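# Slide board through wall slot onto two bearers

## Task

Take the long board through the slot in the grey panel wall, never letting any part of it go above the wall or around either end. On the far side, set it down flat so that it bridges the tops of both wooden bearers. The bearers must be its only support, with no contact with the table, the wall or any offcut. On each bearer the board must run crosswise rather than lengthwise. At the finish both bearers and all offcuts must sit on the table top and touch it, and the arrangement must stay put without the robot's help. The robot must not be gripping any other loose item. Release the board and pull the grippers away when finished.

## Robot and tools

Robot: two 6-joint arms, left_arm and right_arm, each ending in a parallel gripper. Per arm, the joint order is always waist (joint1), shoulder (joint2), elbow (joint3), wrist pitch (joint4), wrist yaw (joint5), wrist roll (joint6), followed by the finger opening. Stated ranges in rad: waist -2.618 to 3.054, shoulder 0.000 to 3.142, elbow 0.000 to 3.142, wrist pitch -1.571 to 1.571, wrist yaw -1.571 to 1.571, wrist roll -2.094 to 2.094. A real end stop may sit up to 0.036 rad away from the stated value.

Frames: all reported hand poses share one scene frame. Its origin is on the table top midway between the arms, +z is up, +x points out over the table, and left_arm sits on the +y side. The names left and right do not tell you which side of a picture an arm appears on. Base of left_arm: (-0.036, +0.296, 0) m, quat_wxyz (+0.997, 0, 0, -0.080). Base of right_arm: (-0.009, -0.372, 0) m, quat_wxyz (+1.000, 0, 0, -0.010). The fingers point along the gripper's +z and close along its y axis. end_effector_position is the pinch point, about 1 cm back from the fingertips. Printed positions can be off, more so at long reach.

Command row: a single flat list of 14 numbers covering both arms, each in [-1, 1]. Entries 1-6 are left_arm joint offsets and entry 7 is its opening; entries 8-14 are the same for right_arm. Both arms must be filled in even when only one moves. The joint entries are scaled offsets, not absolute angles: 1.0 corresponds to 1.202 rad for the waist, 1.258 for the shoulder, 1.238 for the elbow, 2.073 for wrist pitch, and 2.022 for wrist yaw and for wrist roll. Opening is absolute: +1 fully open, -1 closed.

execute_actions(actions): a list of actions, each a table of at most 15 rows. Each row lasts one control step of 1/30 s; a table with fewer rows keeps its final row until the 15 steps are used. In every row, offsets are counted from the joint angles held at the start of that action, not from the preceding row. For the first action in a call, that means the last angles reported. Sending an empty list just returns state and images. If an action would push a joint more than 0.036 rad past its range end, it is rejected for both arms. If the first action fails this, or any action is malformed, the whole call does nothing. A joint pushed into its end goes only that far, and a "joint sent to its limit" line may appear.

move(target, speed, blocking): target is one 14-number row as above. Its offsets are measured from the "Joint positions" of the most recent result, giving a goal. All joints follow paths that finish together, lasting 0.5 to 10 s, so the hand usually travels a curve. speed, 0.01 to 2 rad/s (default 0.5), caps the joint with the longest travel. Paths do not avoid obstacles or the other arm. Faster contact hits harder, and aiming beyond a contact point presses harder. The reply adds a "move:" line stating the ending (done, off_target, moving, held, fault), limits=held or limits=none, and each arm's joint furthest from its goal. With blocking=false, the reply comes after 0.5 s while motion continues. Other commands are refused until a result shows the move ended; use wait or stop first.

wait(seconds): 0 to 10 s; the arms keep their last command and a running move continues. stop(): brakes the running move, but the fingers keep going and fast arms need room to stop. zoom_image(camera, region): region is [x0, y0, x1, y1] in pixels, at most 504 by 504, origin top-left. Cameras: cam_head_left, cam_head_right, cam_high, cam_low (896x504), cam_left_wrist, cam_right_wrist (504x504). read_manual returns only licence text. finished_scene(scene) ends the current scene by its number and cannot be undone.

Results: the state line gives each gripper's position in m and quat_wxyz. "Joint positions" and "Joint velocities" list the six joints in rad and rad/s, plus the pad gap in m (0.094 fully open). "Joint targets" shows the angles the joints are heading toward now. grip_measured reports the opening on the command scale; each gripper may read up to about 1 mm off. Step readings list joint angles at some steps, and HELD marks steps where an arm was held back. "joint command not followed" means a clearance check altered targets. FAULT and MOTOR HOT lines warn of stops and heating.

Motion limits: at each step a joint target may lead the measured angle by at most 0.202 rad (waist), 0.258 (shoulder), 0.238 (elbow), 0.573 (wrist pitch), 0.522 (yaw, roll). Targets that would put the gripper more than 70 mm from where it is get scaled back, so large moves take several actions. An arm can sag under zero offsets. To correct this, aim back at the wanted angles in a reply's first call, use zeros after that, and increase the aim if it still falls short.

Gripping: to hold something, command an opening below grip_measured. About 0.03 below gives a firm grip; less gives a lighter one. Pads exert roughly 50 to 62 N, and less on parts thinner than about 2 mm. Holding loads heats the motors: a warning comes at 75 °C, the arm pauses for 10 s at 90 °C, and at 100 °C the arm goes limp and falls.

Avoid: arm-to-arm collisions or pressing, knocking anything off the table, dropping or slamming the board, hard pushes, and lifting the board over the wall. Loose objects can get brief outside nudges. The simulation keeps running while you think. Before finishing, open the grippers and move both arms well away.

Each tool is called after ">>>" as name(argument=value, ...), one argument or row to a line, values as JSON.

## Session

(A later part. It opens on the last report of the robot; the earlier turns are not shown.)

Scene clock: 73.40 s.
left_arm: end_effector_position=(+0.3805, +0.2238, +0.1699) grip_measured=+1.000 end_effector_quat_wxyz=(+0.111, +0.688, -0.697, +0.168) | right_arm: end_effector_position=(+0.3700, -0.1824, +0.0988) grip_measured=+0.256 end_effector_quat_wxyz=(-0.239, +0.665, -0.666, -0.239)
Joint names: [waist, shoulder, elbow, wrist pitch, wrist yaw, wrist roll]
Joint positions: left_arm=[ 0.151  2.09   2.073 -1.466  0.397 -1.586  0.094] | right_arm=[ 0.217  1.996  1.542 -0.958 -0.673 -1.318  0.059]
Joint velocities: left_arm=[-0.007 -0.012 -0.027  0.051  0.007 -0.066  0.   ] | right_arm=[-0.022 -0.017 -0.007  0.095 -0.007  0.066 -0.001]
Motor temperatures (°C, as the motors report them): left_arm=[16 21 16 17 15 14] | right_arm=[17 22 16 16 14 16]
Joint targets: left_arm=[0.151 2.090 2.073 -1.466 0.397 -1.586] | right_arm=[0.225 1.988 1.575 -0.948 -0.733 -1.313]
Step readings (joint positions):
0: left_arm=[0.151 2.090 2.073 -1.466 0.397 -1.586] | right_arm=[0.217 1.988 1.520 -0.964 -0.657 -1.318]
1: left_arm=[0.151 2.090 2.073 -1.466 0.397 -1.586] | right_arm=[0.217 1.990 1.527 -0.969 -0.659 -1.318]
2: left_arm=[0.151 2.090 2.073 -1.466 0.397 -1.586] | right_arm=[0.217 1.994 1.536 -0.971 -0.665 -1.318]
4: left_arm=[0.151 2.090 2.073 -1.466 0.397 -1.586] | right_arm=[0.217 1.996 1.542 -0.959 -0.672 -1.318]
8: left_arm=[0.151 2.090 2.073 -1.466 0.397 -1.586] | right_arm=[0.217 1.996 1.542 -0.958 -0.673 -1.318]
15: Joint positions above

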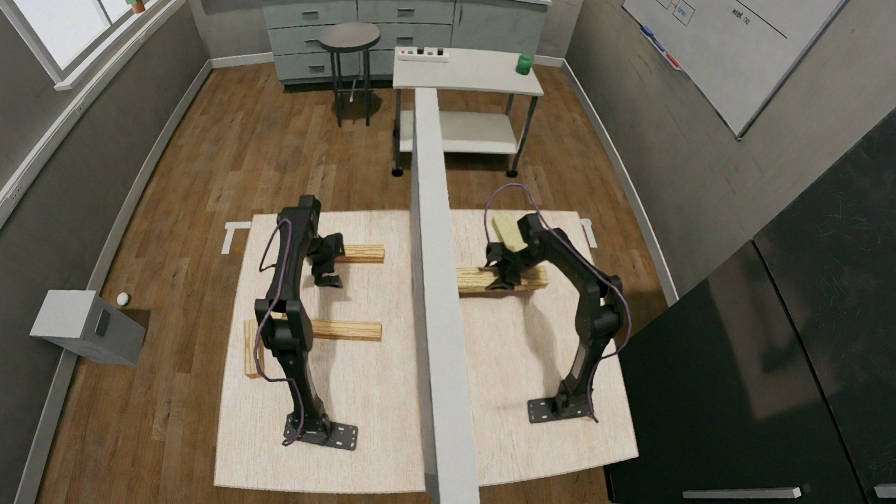

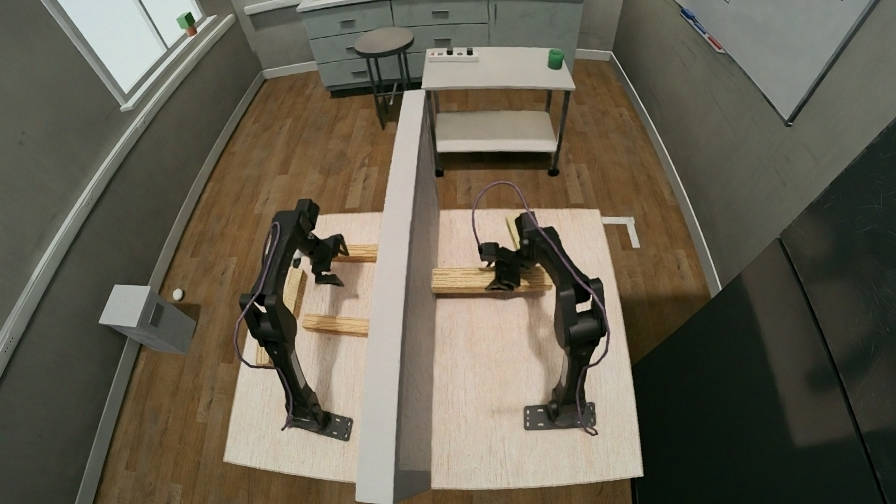

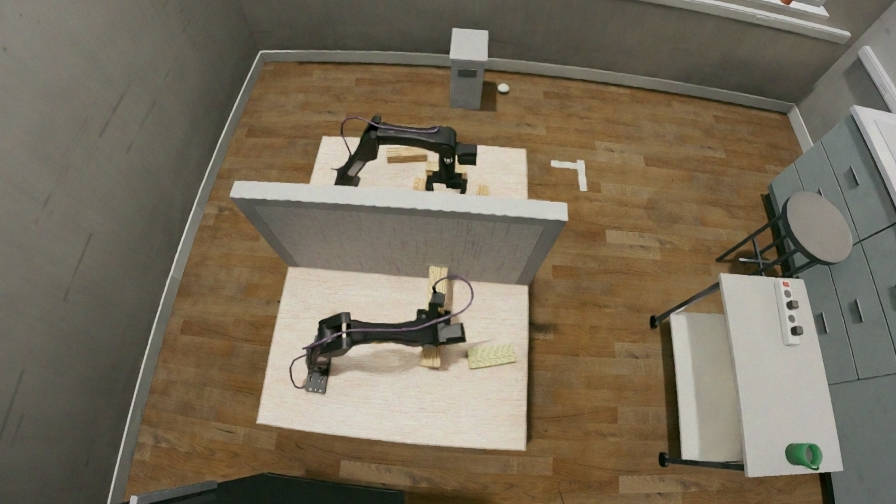

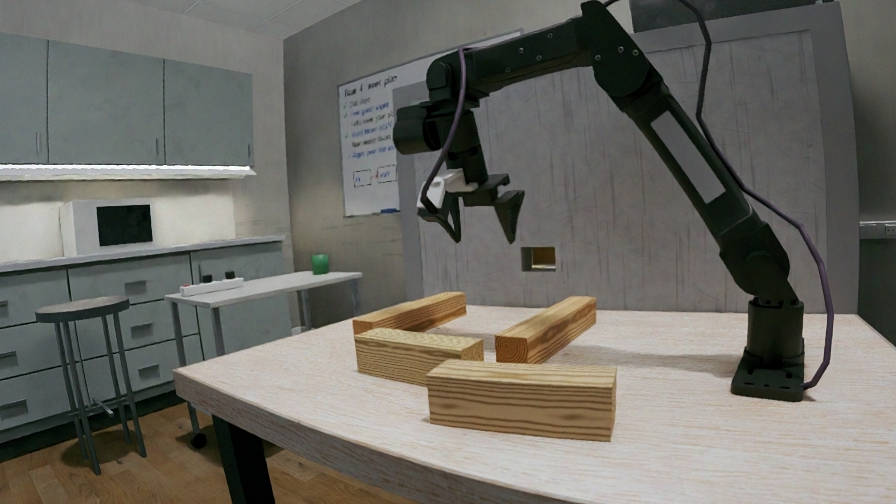

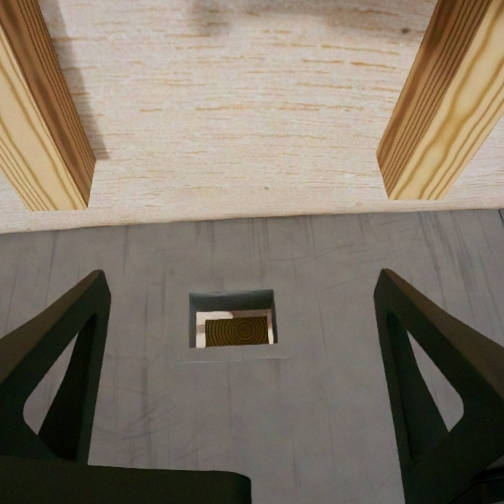

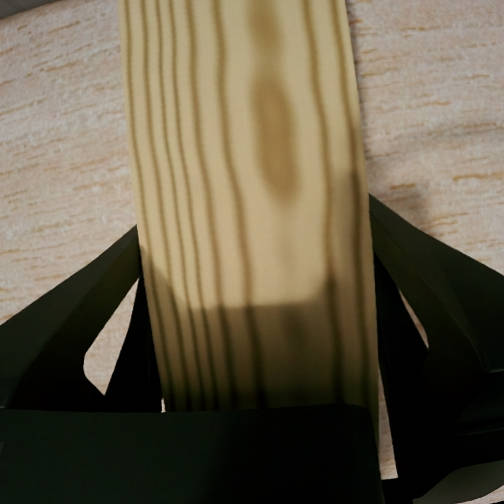

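>>> execute_actions(
  actions=[
    [[0,0,0,0,0,0,1, 0.0091,-0.0060,0.0271,0.0058,-0.0291,0.0043,0.15],[0,0,0,0,0,0,1, 0.0133,-0.0055,0.0279,0.0075,-0.0282,0.0073,0.15],[0,0,0,0,0,0,1, 0.0191,-0.0047,0.0290,0.0098,-0.0269,0.0116,0.15],[0,0,0,0,0,0,1, 0.0257,-0.0038,0.0302,0.0125,-0.0254,0.0164,0.15],[0,0,0,0,0,0,1, 0.0323,-0.0029,0.0314,0.0152,-0.0240,0.0213,0.15],[0,0,0,0,0,0,1, 0.0389,-0.0020,0.0326,0.0179,-0.0225,0.0261,0.15],[0,0,0,0,0,0,1, 0.0455,-0.0011,0.0339,0.0205,-0.0210,0.0310,0.15],[0,0,0,0,0,0,1, 0.0521,-0.0002,0.0351,0.0232,-0.0195,0.0358,0.15],[0,0,0,0,0,0,1, 0.0588,0.0007,0.0363,0.0259,-0.0181,0.0407,0.15],[0,0,0,0,0,0,1, 0.0654,0.0015,0.0376,0.0286,-0.0166,0.0456,0.15],[0,0,0,0,0,0,1, 0.0720,0.0024,0.0687,0.0312,-0.0151,0.0504,0.15],[0,0,0,0,0,0,1, 0.0786,0.0033,0.0420,0.0339,-0.0136,0.0553,0.15],[0,0,0,0,0,0,1, 0.0836,0.0040,0.0420,0.0359,-0.0125,0.0589,0.15],[0,0,0,0,0,0,1, 0.0869,0.0044,0.0420,0.0372,-0.0118,0.0613,0.15],[0,0,0,0,0,0,1, 0.0894,0.0048,0.0420,0.0383,-0.0112,0.0632,0.15]],
  ],
)

>>> wait(
  seconds=0.3,
)

>>> zoom_image(
  camera="cam_left_wrist",
  region=[150, 250, 320, 390],
)

>>> zoom_image(
  camera="cam_low",
  region=[480, 210, 600, 310],
)

Scene clock: 75.07 s.
left_arm: end_effector_position=(+0.3805, +0.2238, +0.1699) grip_measured=+1.000 end_effector_quat_wxyz=(+0.111, +0.688, -0.697, +0.168) | right_arm: end_effector_position=(+0.3648, -0.1461, +0.0999) grip_measured=+0.256 end_effector_quat_wxyz=(-0.235, +0.671, -0.661, -0.240)
Joint names: [waist, shoulder, elbow, wrist pitch, wrist yaw, wrist roll]
Joint positions: left_arm=[ 0.151  2.09   2.073 -1.466  0.397 -1.586  0.094] | right_arm=[ 0.31   2.003  1.556 -0.908 -0.657 -1.223  0.059]
Joint velocities: left_arm=[ 0.007  0.002 -0.012 -0.007 -0.051  0.022  0.   ] | right_arm=[ 0.178  0.007  0.012  0.095 -0.037  0.286  0.001]
Motor temperatures (°C, as the motors report them): left_arm=[16 21 16 17 15 14] | right_arm=[17 22 16 16 14 16]
Joint targets: left_arm=[0.151 2.090 2.073 -1.466 0.397 -1.586] | right_arm=[0.324 2.001 1.594 -0.878 -0.696 -1.190]
Step readings (joint positions):
0: left_arm=[0.151 2.090 2.073 -1.466 0.397 -1.586] | right_arm=[0.217 1.996 1.542 -0.958 -0.673 -1.318]
1: left_arm=[0.151 2.090 2.073 -1.466 0.397 -1.586] | right_arm=[0.217 1.996 1.542 -0.958 -0.673 -1.317]
2: left_arm=[0.151 2.090 2.073 -1.466 0.397 -1.586] | right_arm=[0.218 1.996 1.542 -0.958 -0.673 -1.315]
4: left_arm=[0.151 2.090 2.073 -1.466 0.397 -1.586] | right_arm=[0.222 1.996 1.542 -0.956 -0.673 -1.308]
8: left_arm=[0.151 2.090 2.073 -1.466 0.397 -1.586] | right_arm=[0.251 1.996 1.542 -0.944 -0.670 -1.282]
15: Joint positions above

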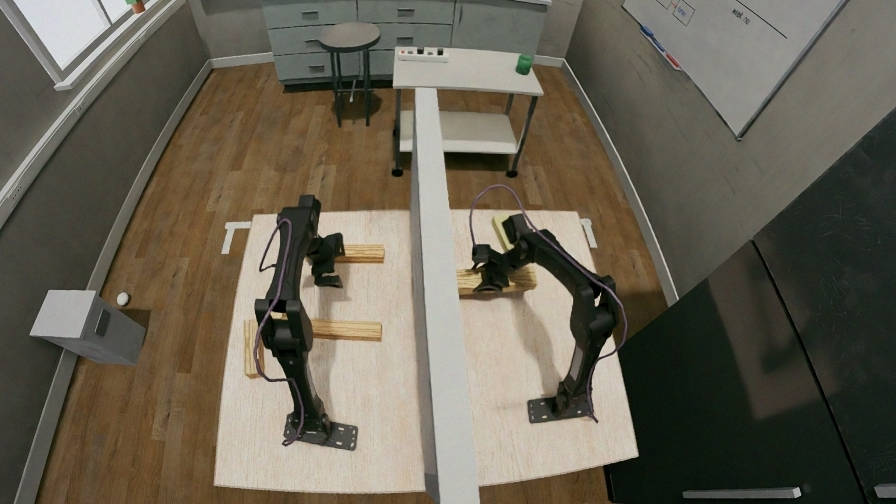

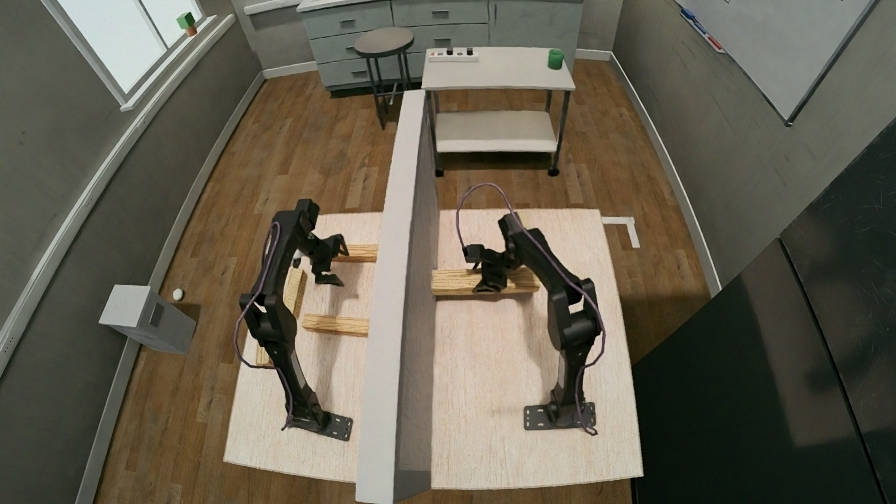

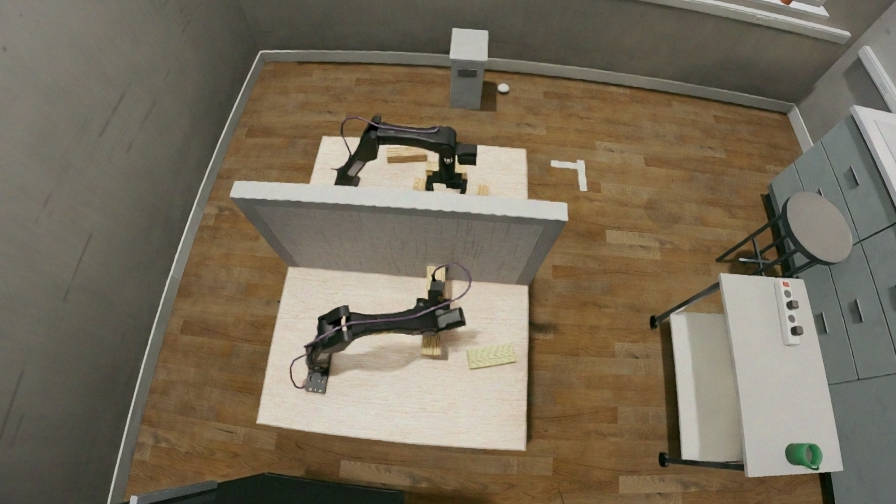

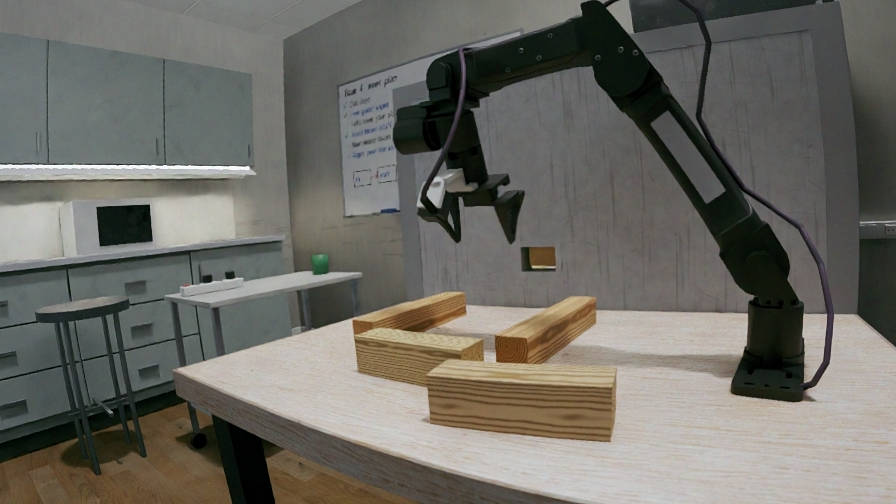

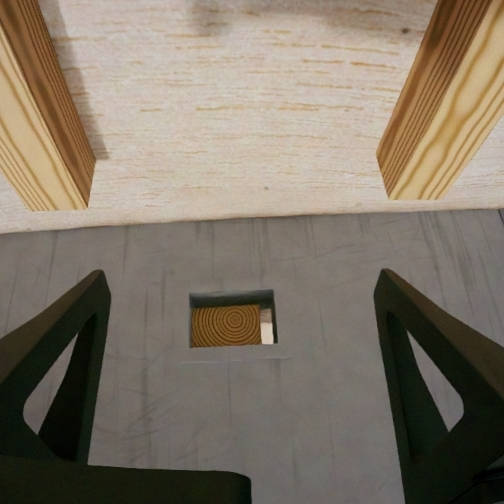

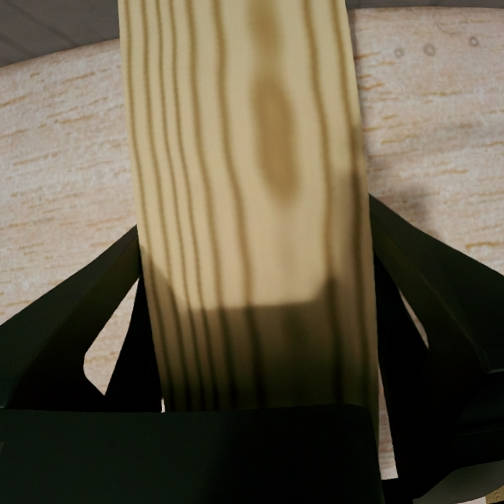

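Scene clock: 75.37 s.
left_arm: end_effector_position=(+0.3805, +0.2238, +0.1699) grip_measured=+1.000 end_effector_quat_wxyz=(+0.111, +0.688, -0.697, +0.168) | right_arm: end_effector_position=(+0.3646, -0.1426, +0.0983) grip_measured=+0.256 end_effector_quat_wxyz=(-0.232, +0.666, -0.666, -0.242)
Joint names: [waist, shoulder, elbow, wrist pitch, wrist yaw, wrist roll]
Joint positions: left_arm=[ 0.151  2.09   2.073 -1.466  0.397 -1.586  0.094] | right_arm=[ 0.319  2.007  1.556 -0.899 -0.653 -1.198  0.059]
Joint velocities: left_arm=[-0.002  0.007 -0.007  0.037  0.022 -0.037  0.   ] | right_arm=[-0.007 -0.002 -0.002 -0.022 -0.022 -0.022 -0.001]
Motor temperatures (°C, as the motors report them): left_arm=[16 21 16 17 15 14] | right_arm=[17 22 16 16 14 16]
Joint targets: left_arm=[0.151 2.090 2.073 -1.466 0.397 -1.586] | right_arm=[0.325 2.002 1.594 -0.878 -0.696 -1.190]
wait: 0.30 s; no rest

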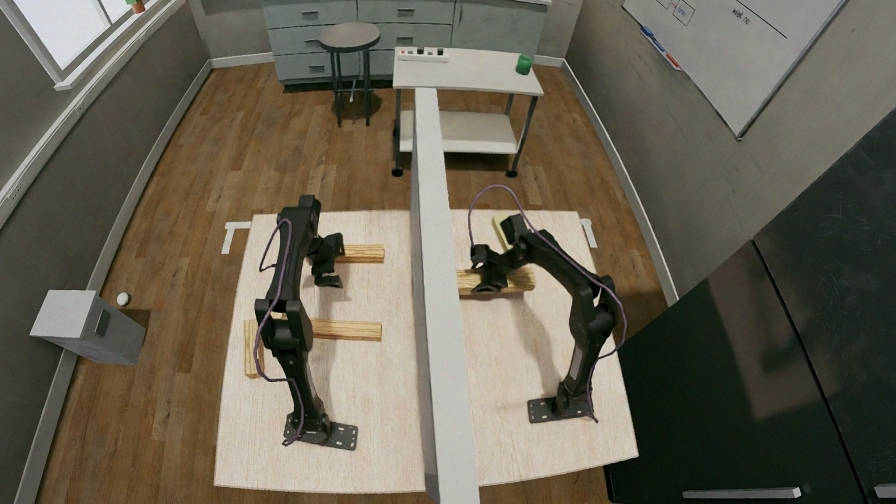

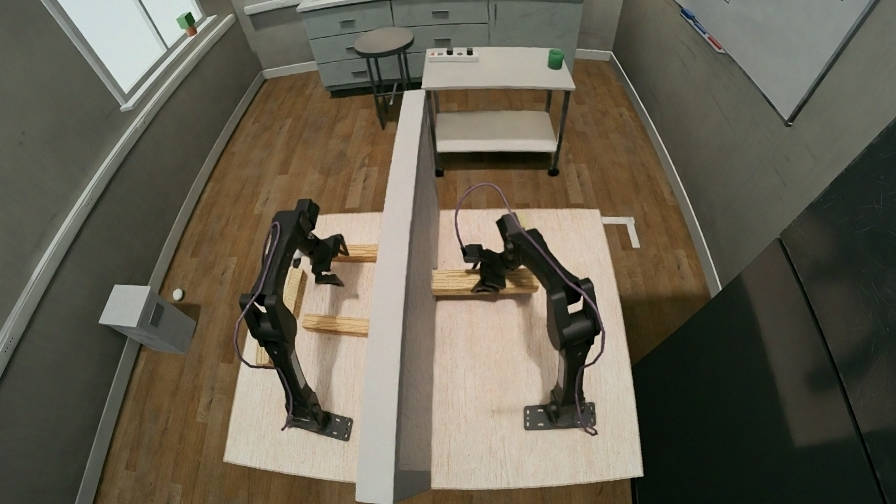

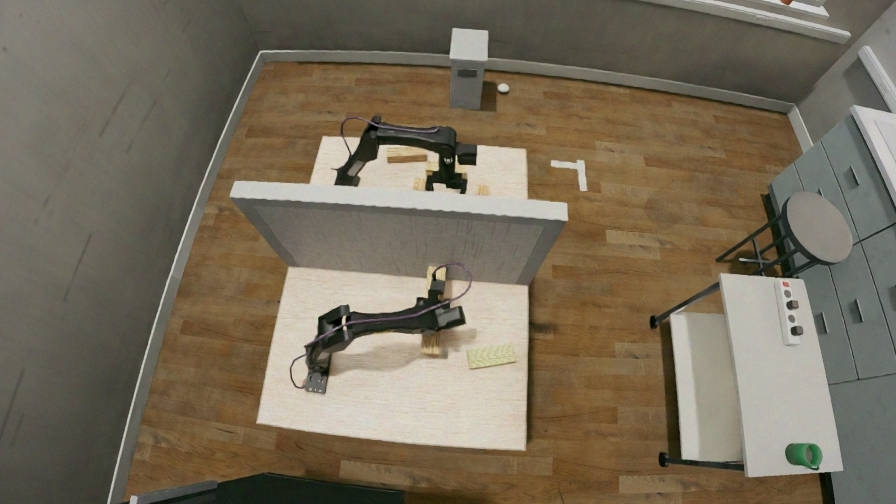

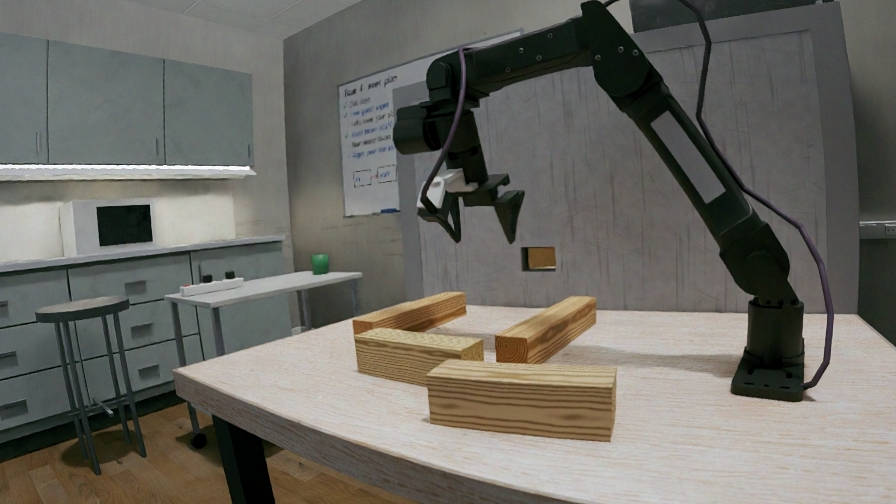

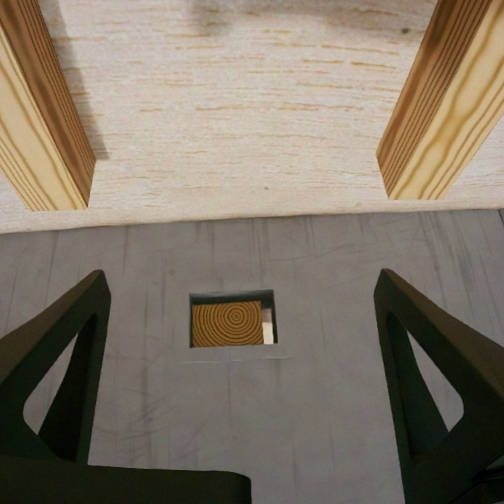

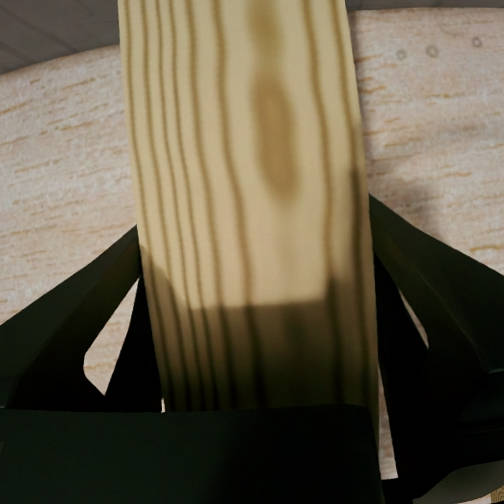

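Region (150, 250, 320, 390) of cam_left_wrist's 504x504 image, scaled by 2.965, with more detail than that image has; it fills the top 415 rows of this view, and the rest is white.

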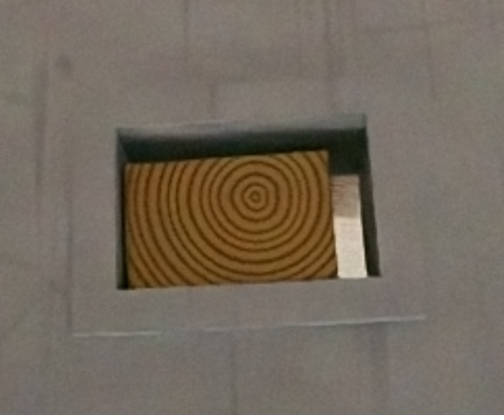

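Region (480, 210, 600, 310) of cam_low's 896x504 image, scaled by 4.200, with more detail than that image has.

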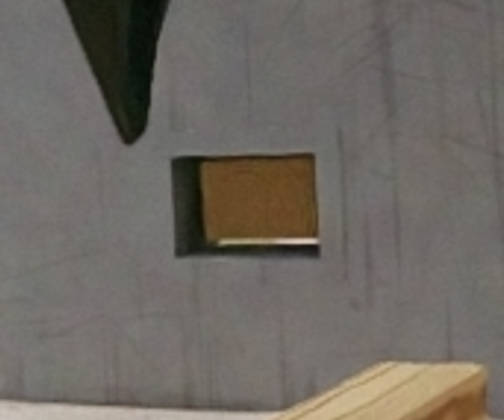

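>>> execute_actions(
  actions=[
    [[0,0,0,0,0,0,1, 0.0073,-0.0010,0.0687,0.0131,-0.0197,0.0096,0.15],[0,0,0,0,0,0,1, 0.0110,0.0016,0.0390,0.0157,-0.0183,0.0147,0.15],[0,0,0,0,0,0,1, 0.0163,0.0039,0.0424,0.0181,-0.0170,0.0193,0.15],[0,0,0,0,0,0,1, 0.0223,0.0063,0.0459,0.0205,-0.0157,0.0238,0.15],[0,0,0,0,0,0,1, 0.0284,0.0086,0.0494,0.0228,-0.0144,0.0283,0.15],[0,0,0,0,0,0,1, 0.0344,0.0110,0.0529,0.0252,-0.0132,0.0328,0.15],[0,0,0,0,0,0,1, 0.0405,0.0133,0.0564,0.0276,-0.0119,0.0374,0.15],[0,0,0,0,0,0,1, 0.0465,0.0157,0.0599,0.0299,-0.0106,0.0419,0.15],[0,0,0,0,0,0,1, 0.0525,0.0180,0.0633,0.0323,-0.0094,0.0464,0.15],[0,0,0,0,0,0,1, 0.0586,0.0204,0.0668,0.0347,-0.0081,0.0510,0.15],[0,0,0,0,0,0,1, 0.0646,0.0224,0.0699,0.0367,-0.0070,0.0549,0.15],[0,0,0,0,0,0,1, 0.0706,0.0239,0.0721,0.0382,-0.0062,0.0578,0.15],[0,0,0,0,0,0,1, 0.0752,0.0248,0.0734,0.0391,-0.0057,0.0595,0.15],[0,0,0,0,0,0,1, 0.0782,0.0254,0.0742,0.0397,-0.0054,0.0606,0.15],[0,0,0,0,0,0,1, 0.0805,0.0254,0.0742,0.0397,-0.0054,0.0606,0.15]],
  ],
)

>>> wait(
  seconds=0.4,
)

>>> zoom_image(
  camera="cam_left_wrist",
  region=[130, 220, 340, 400],
)

>>> zoom_image(
  camera="cam_low",
  region=[480, 210, 600, 310],
)

>>> zoom_image(
  camera="cam_head_right",
  region=[400, 200, 600, 330],
)

Scene clock: 76.70 s.
left_arm: end_effector_position=(+0.3805, +0.2238, +0.1699) grip_measured=+1.000 end_effector_quat_wxyz=(+0.111, +0.688, -0.697, +0.168) | right_arm: end_effector_position=(+0.3646, -0.1069, +0.0949) grip_measured=+0.256 end_effector_quat_wxyz=(-0.229, +0.668, -0.666, -0.242)
Joint names: [waist, shoulder, elbow, wrist pitch, wrist yaw, wrist roll]
Joint positions: left_arm=[ 0.151  2.09   2.073 -1.466  0.397 -1.586  0.094] | right_arm=[ 0.405  2.047  1.6   -0.851 -0.629 -1.101  0.059]
Joint velocities: left_arm=[-0.002  0.007 -0.007 -0.051 -0.007 -0.037  0.   ] | right_arm=[ 0.154 -0.002  0.022  0.11  -0.022  0.183  0.   ]
Motor temperatures (°C, as the motors report them): left_arm=[16 21 16 17 15 14] | right_arm=[17 22 16 16 14 16]
Joint targets: left_arm=[0.151 2.090 2.073 -1.466 0.397 -1.586] | right_arm=[0.416 2.039 1.648 -0.817 -0.664 -1.076]
Step readings (joint positions):
0: left_arm=[0.151 2.090 2.073 -1.466 0.397 -1.586] | right_arm=[0.319 2.007 1.556 -0.899 -0.653 -1.195]
1: left_arm=[0.151 2.090 2.073 -1.466 0.397 -1.586] | right_arm=[0.319 2.009 1.562 -0.903 -0.652 -1.193]
2: left_arm=[0.151 2.090 2.073 -1.466 0.397 -1.586] | right_arm=[0.320 2.012 1.566 -0.900 -0.651 -1.190]
4: left_arm=[0.151 2.090 2.073 -1.466 0.397 -1.586] | right_arm=[0.323 2.013 1.568 -0.889 -0.648 -1.179]
8: left_arm=[0.151 2.090 2.073 -1.466 0.397 -1.586] | right_arm=[0.347 2.026 1.578 -0.877 -0.638 -1.151]
15: Joint positions above

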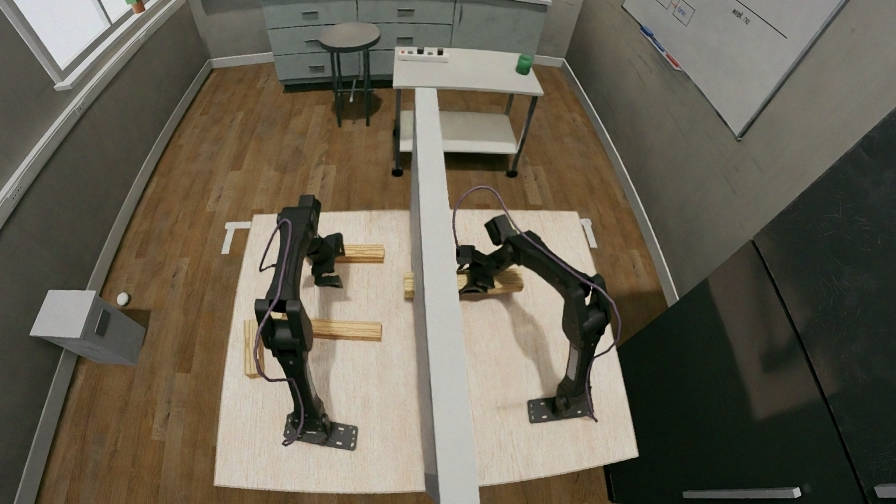

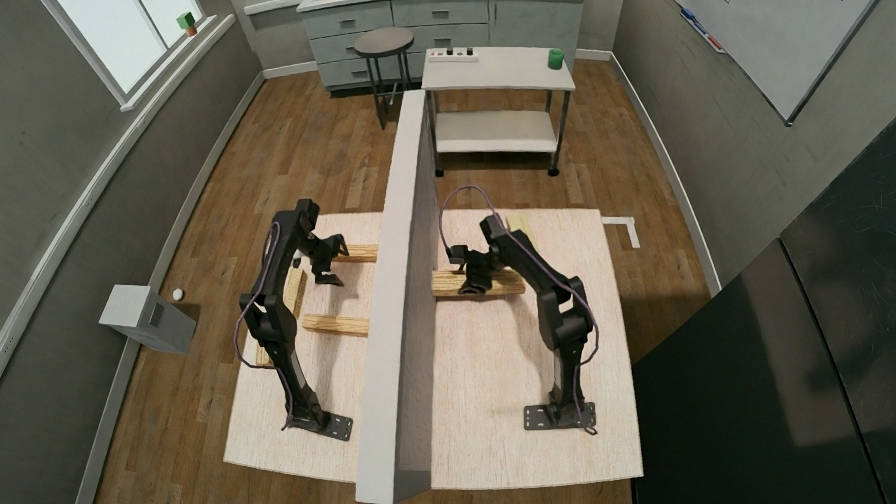

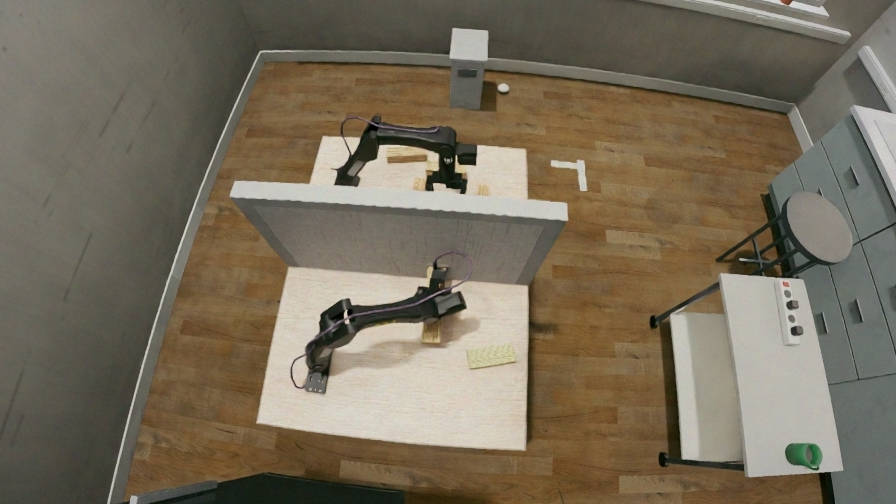

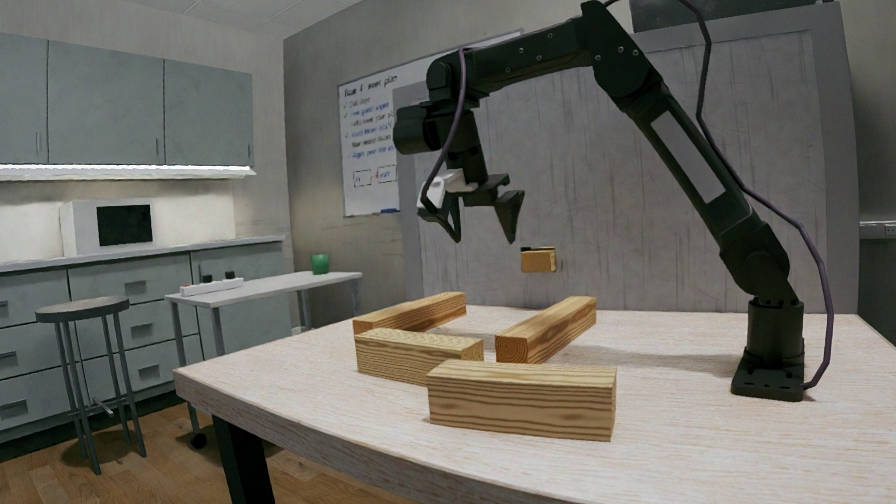

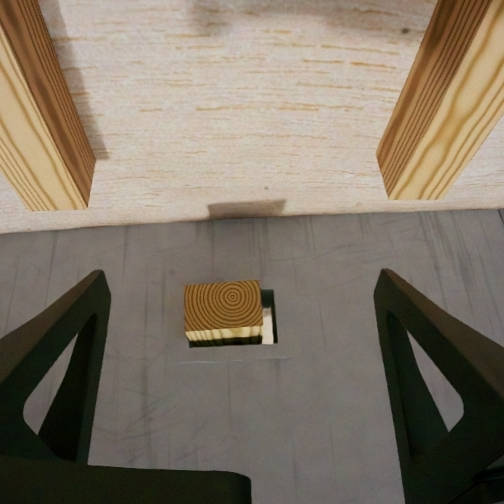

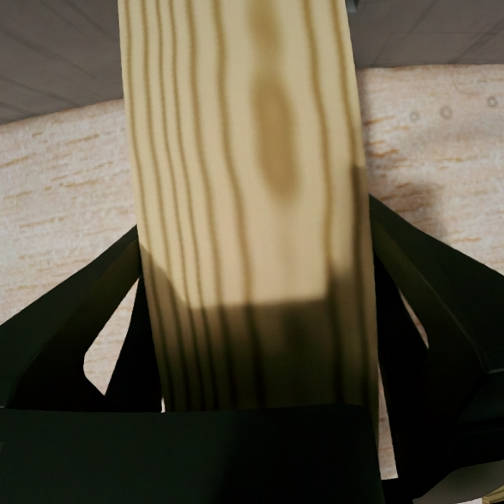

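Scene clock: 77.10 s.
left_arm: end_effector_position=(+0.3805, +0.2238, +0.1699) grip_measured=+1.000 end_effector_quat_wxyz=(+0.111, +0.688, -0.697, +0.168) | right_arm: end_effector_position=(+0.3651, -0.1037, +0.0957) grip_measured=+0.256 end_effector_quat_wxyz=(-0.229, +0.665, -0.669, -0.241)
Joint names: [waist, shoulder, elbow, wrist pitch, wrist yaw, wrist roll]
Joint positions: left_arm=[ 0.151  2.09   2.073 -1.466  0.397 -1.586  0.094] | right_arm=[ 0.413  2.047  1.603 -0.843 -0.624 -1.082  0.059]
Joint velocities: left_arm=[-0.002 -0.002 -0.002  0.037  0.007  0.007  0.   ] | right_arm=[ 0.002 -0.002 -0.017 -0.066  0.007  0.007 -0.001]
Motor temperatures (°C, as the motors report them): left_arm=[16 21 16 17 15 14] | right_arm=[17 22 17 16 14 16]
Joint targets: left_arm=[0.151 2.090 2.073 -1.466 0.397 -1.586] | right_arm=[0.416 2.040 1.648 -0.817 -0.664 -1.075]
wait: 0.40 s; no rest

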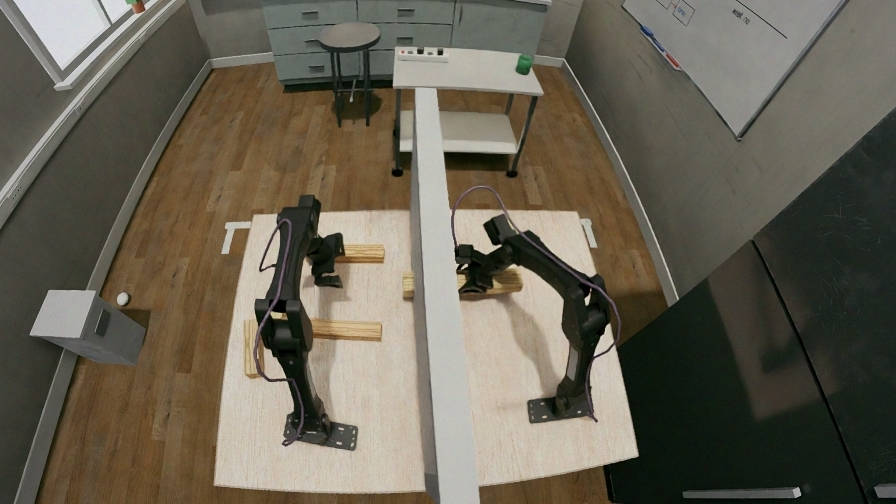

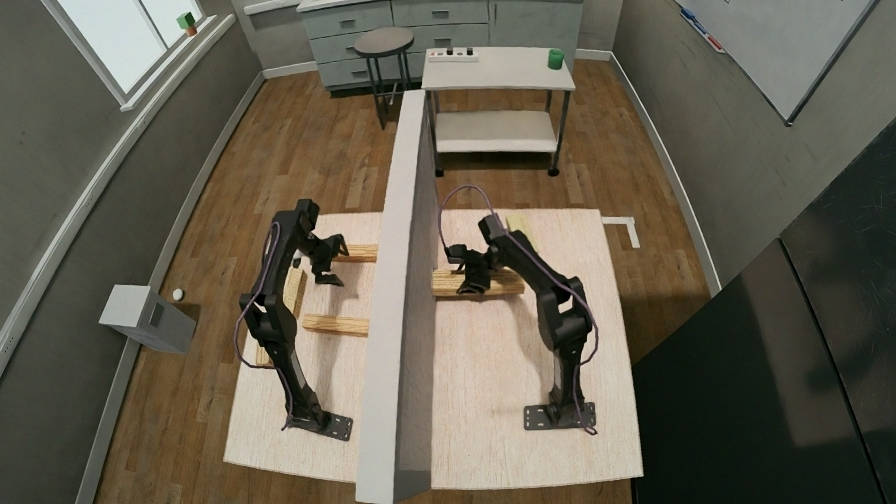

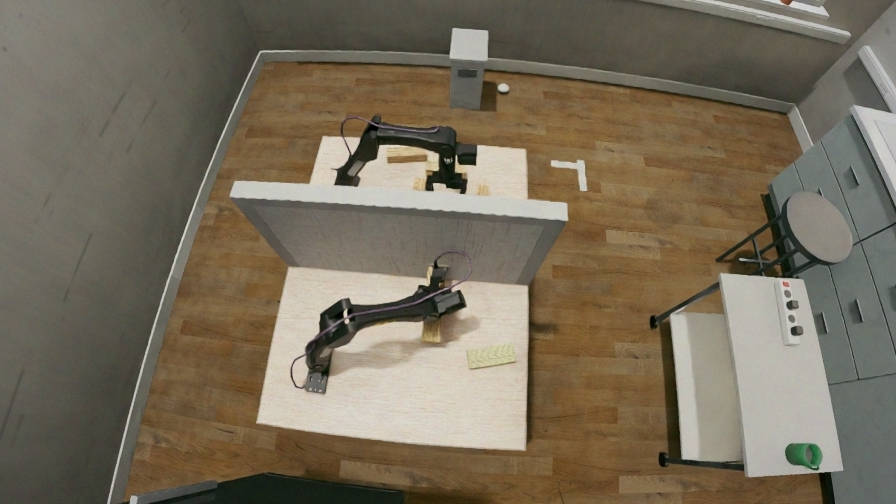

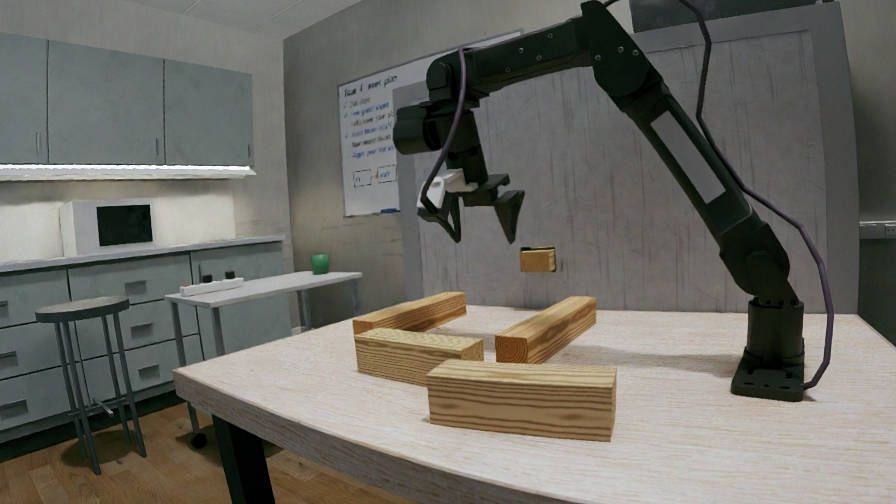

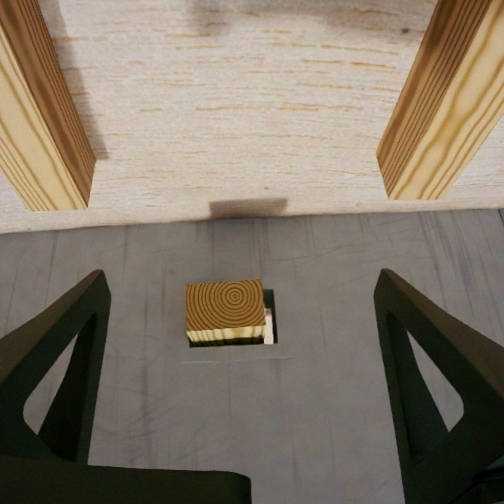

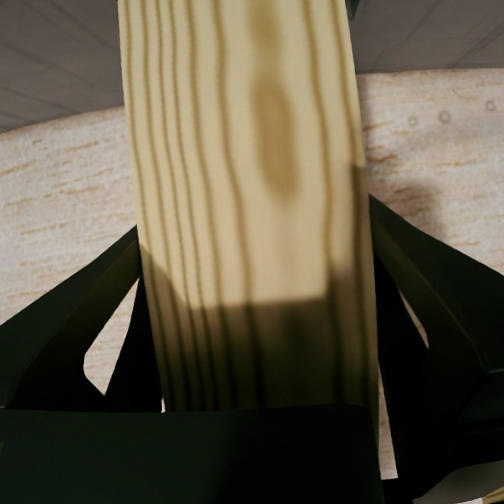

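Region (130, 220, 340, 400) of cam_left_wrist's 504x504 image, scaled by 2.400, with more detail than that image has; it fills the top 432 rows of this view, and the rest is white.

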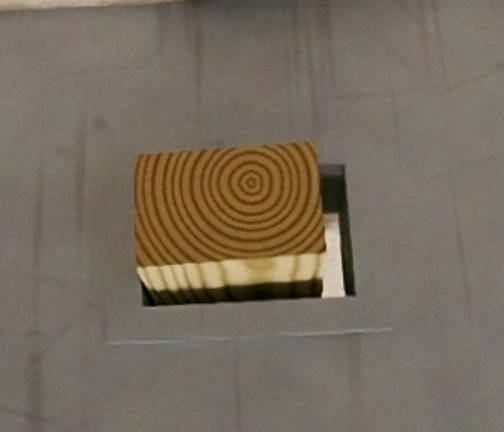

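Region (480, 210, 600, 310) of cam_low's 896x504 image, scaled by 4.200, with more detail than that image has.

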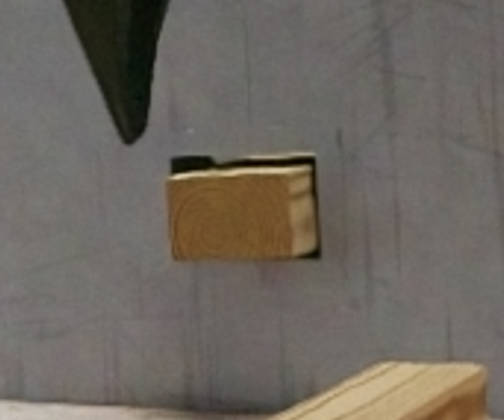

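Region (400, 200, 600, 330) of cam_head_right's 896x504 image, scaled by 2.520, with more detail than that image has; it fills the top 328 rows of this view, and the rest is white.

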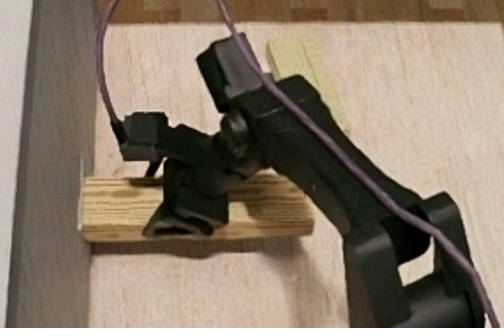

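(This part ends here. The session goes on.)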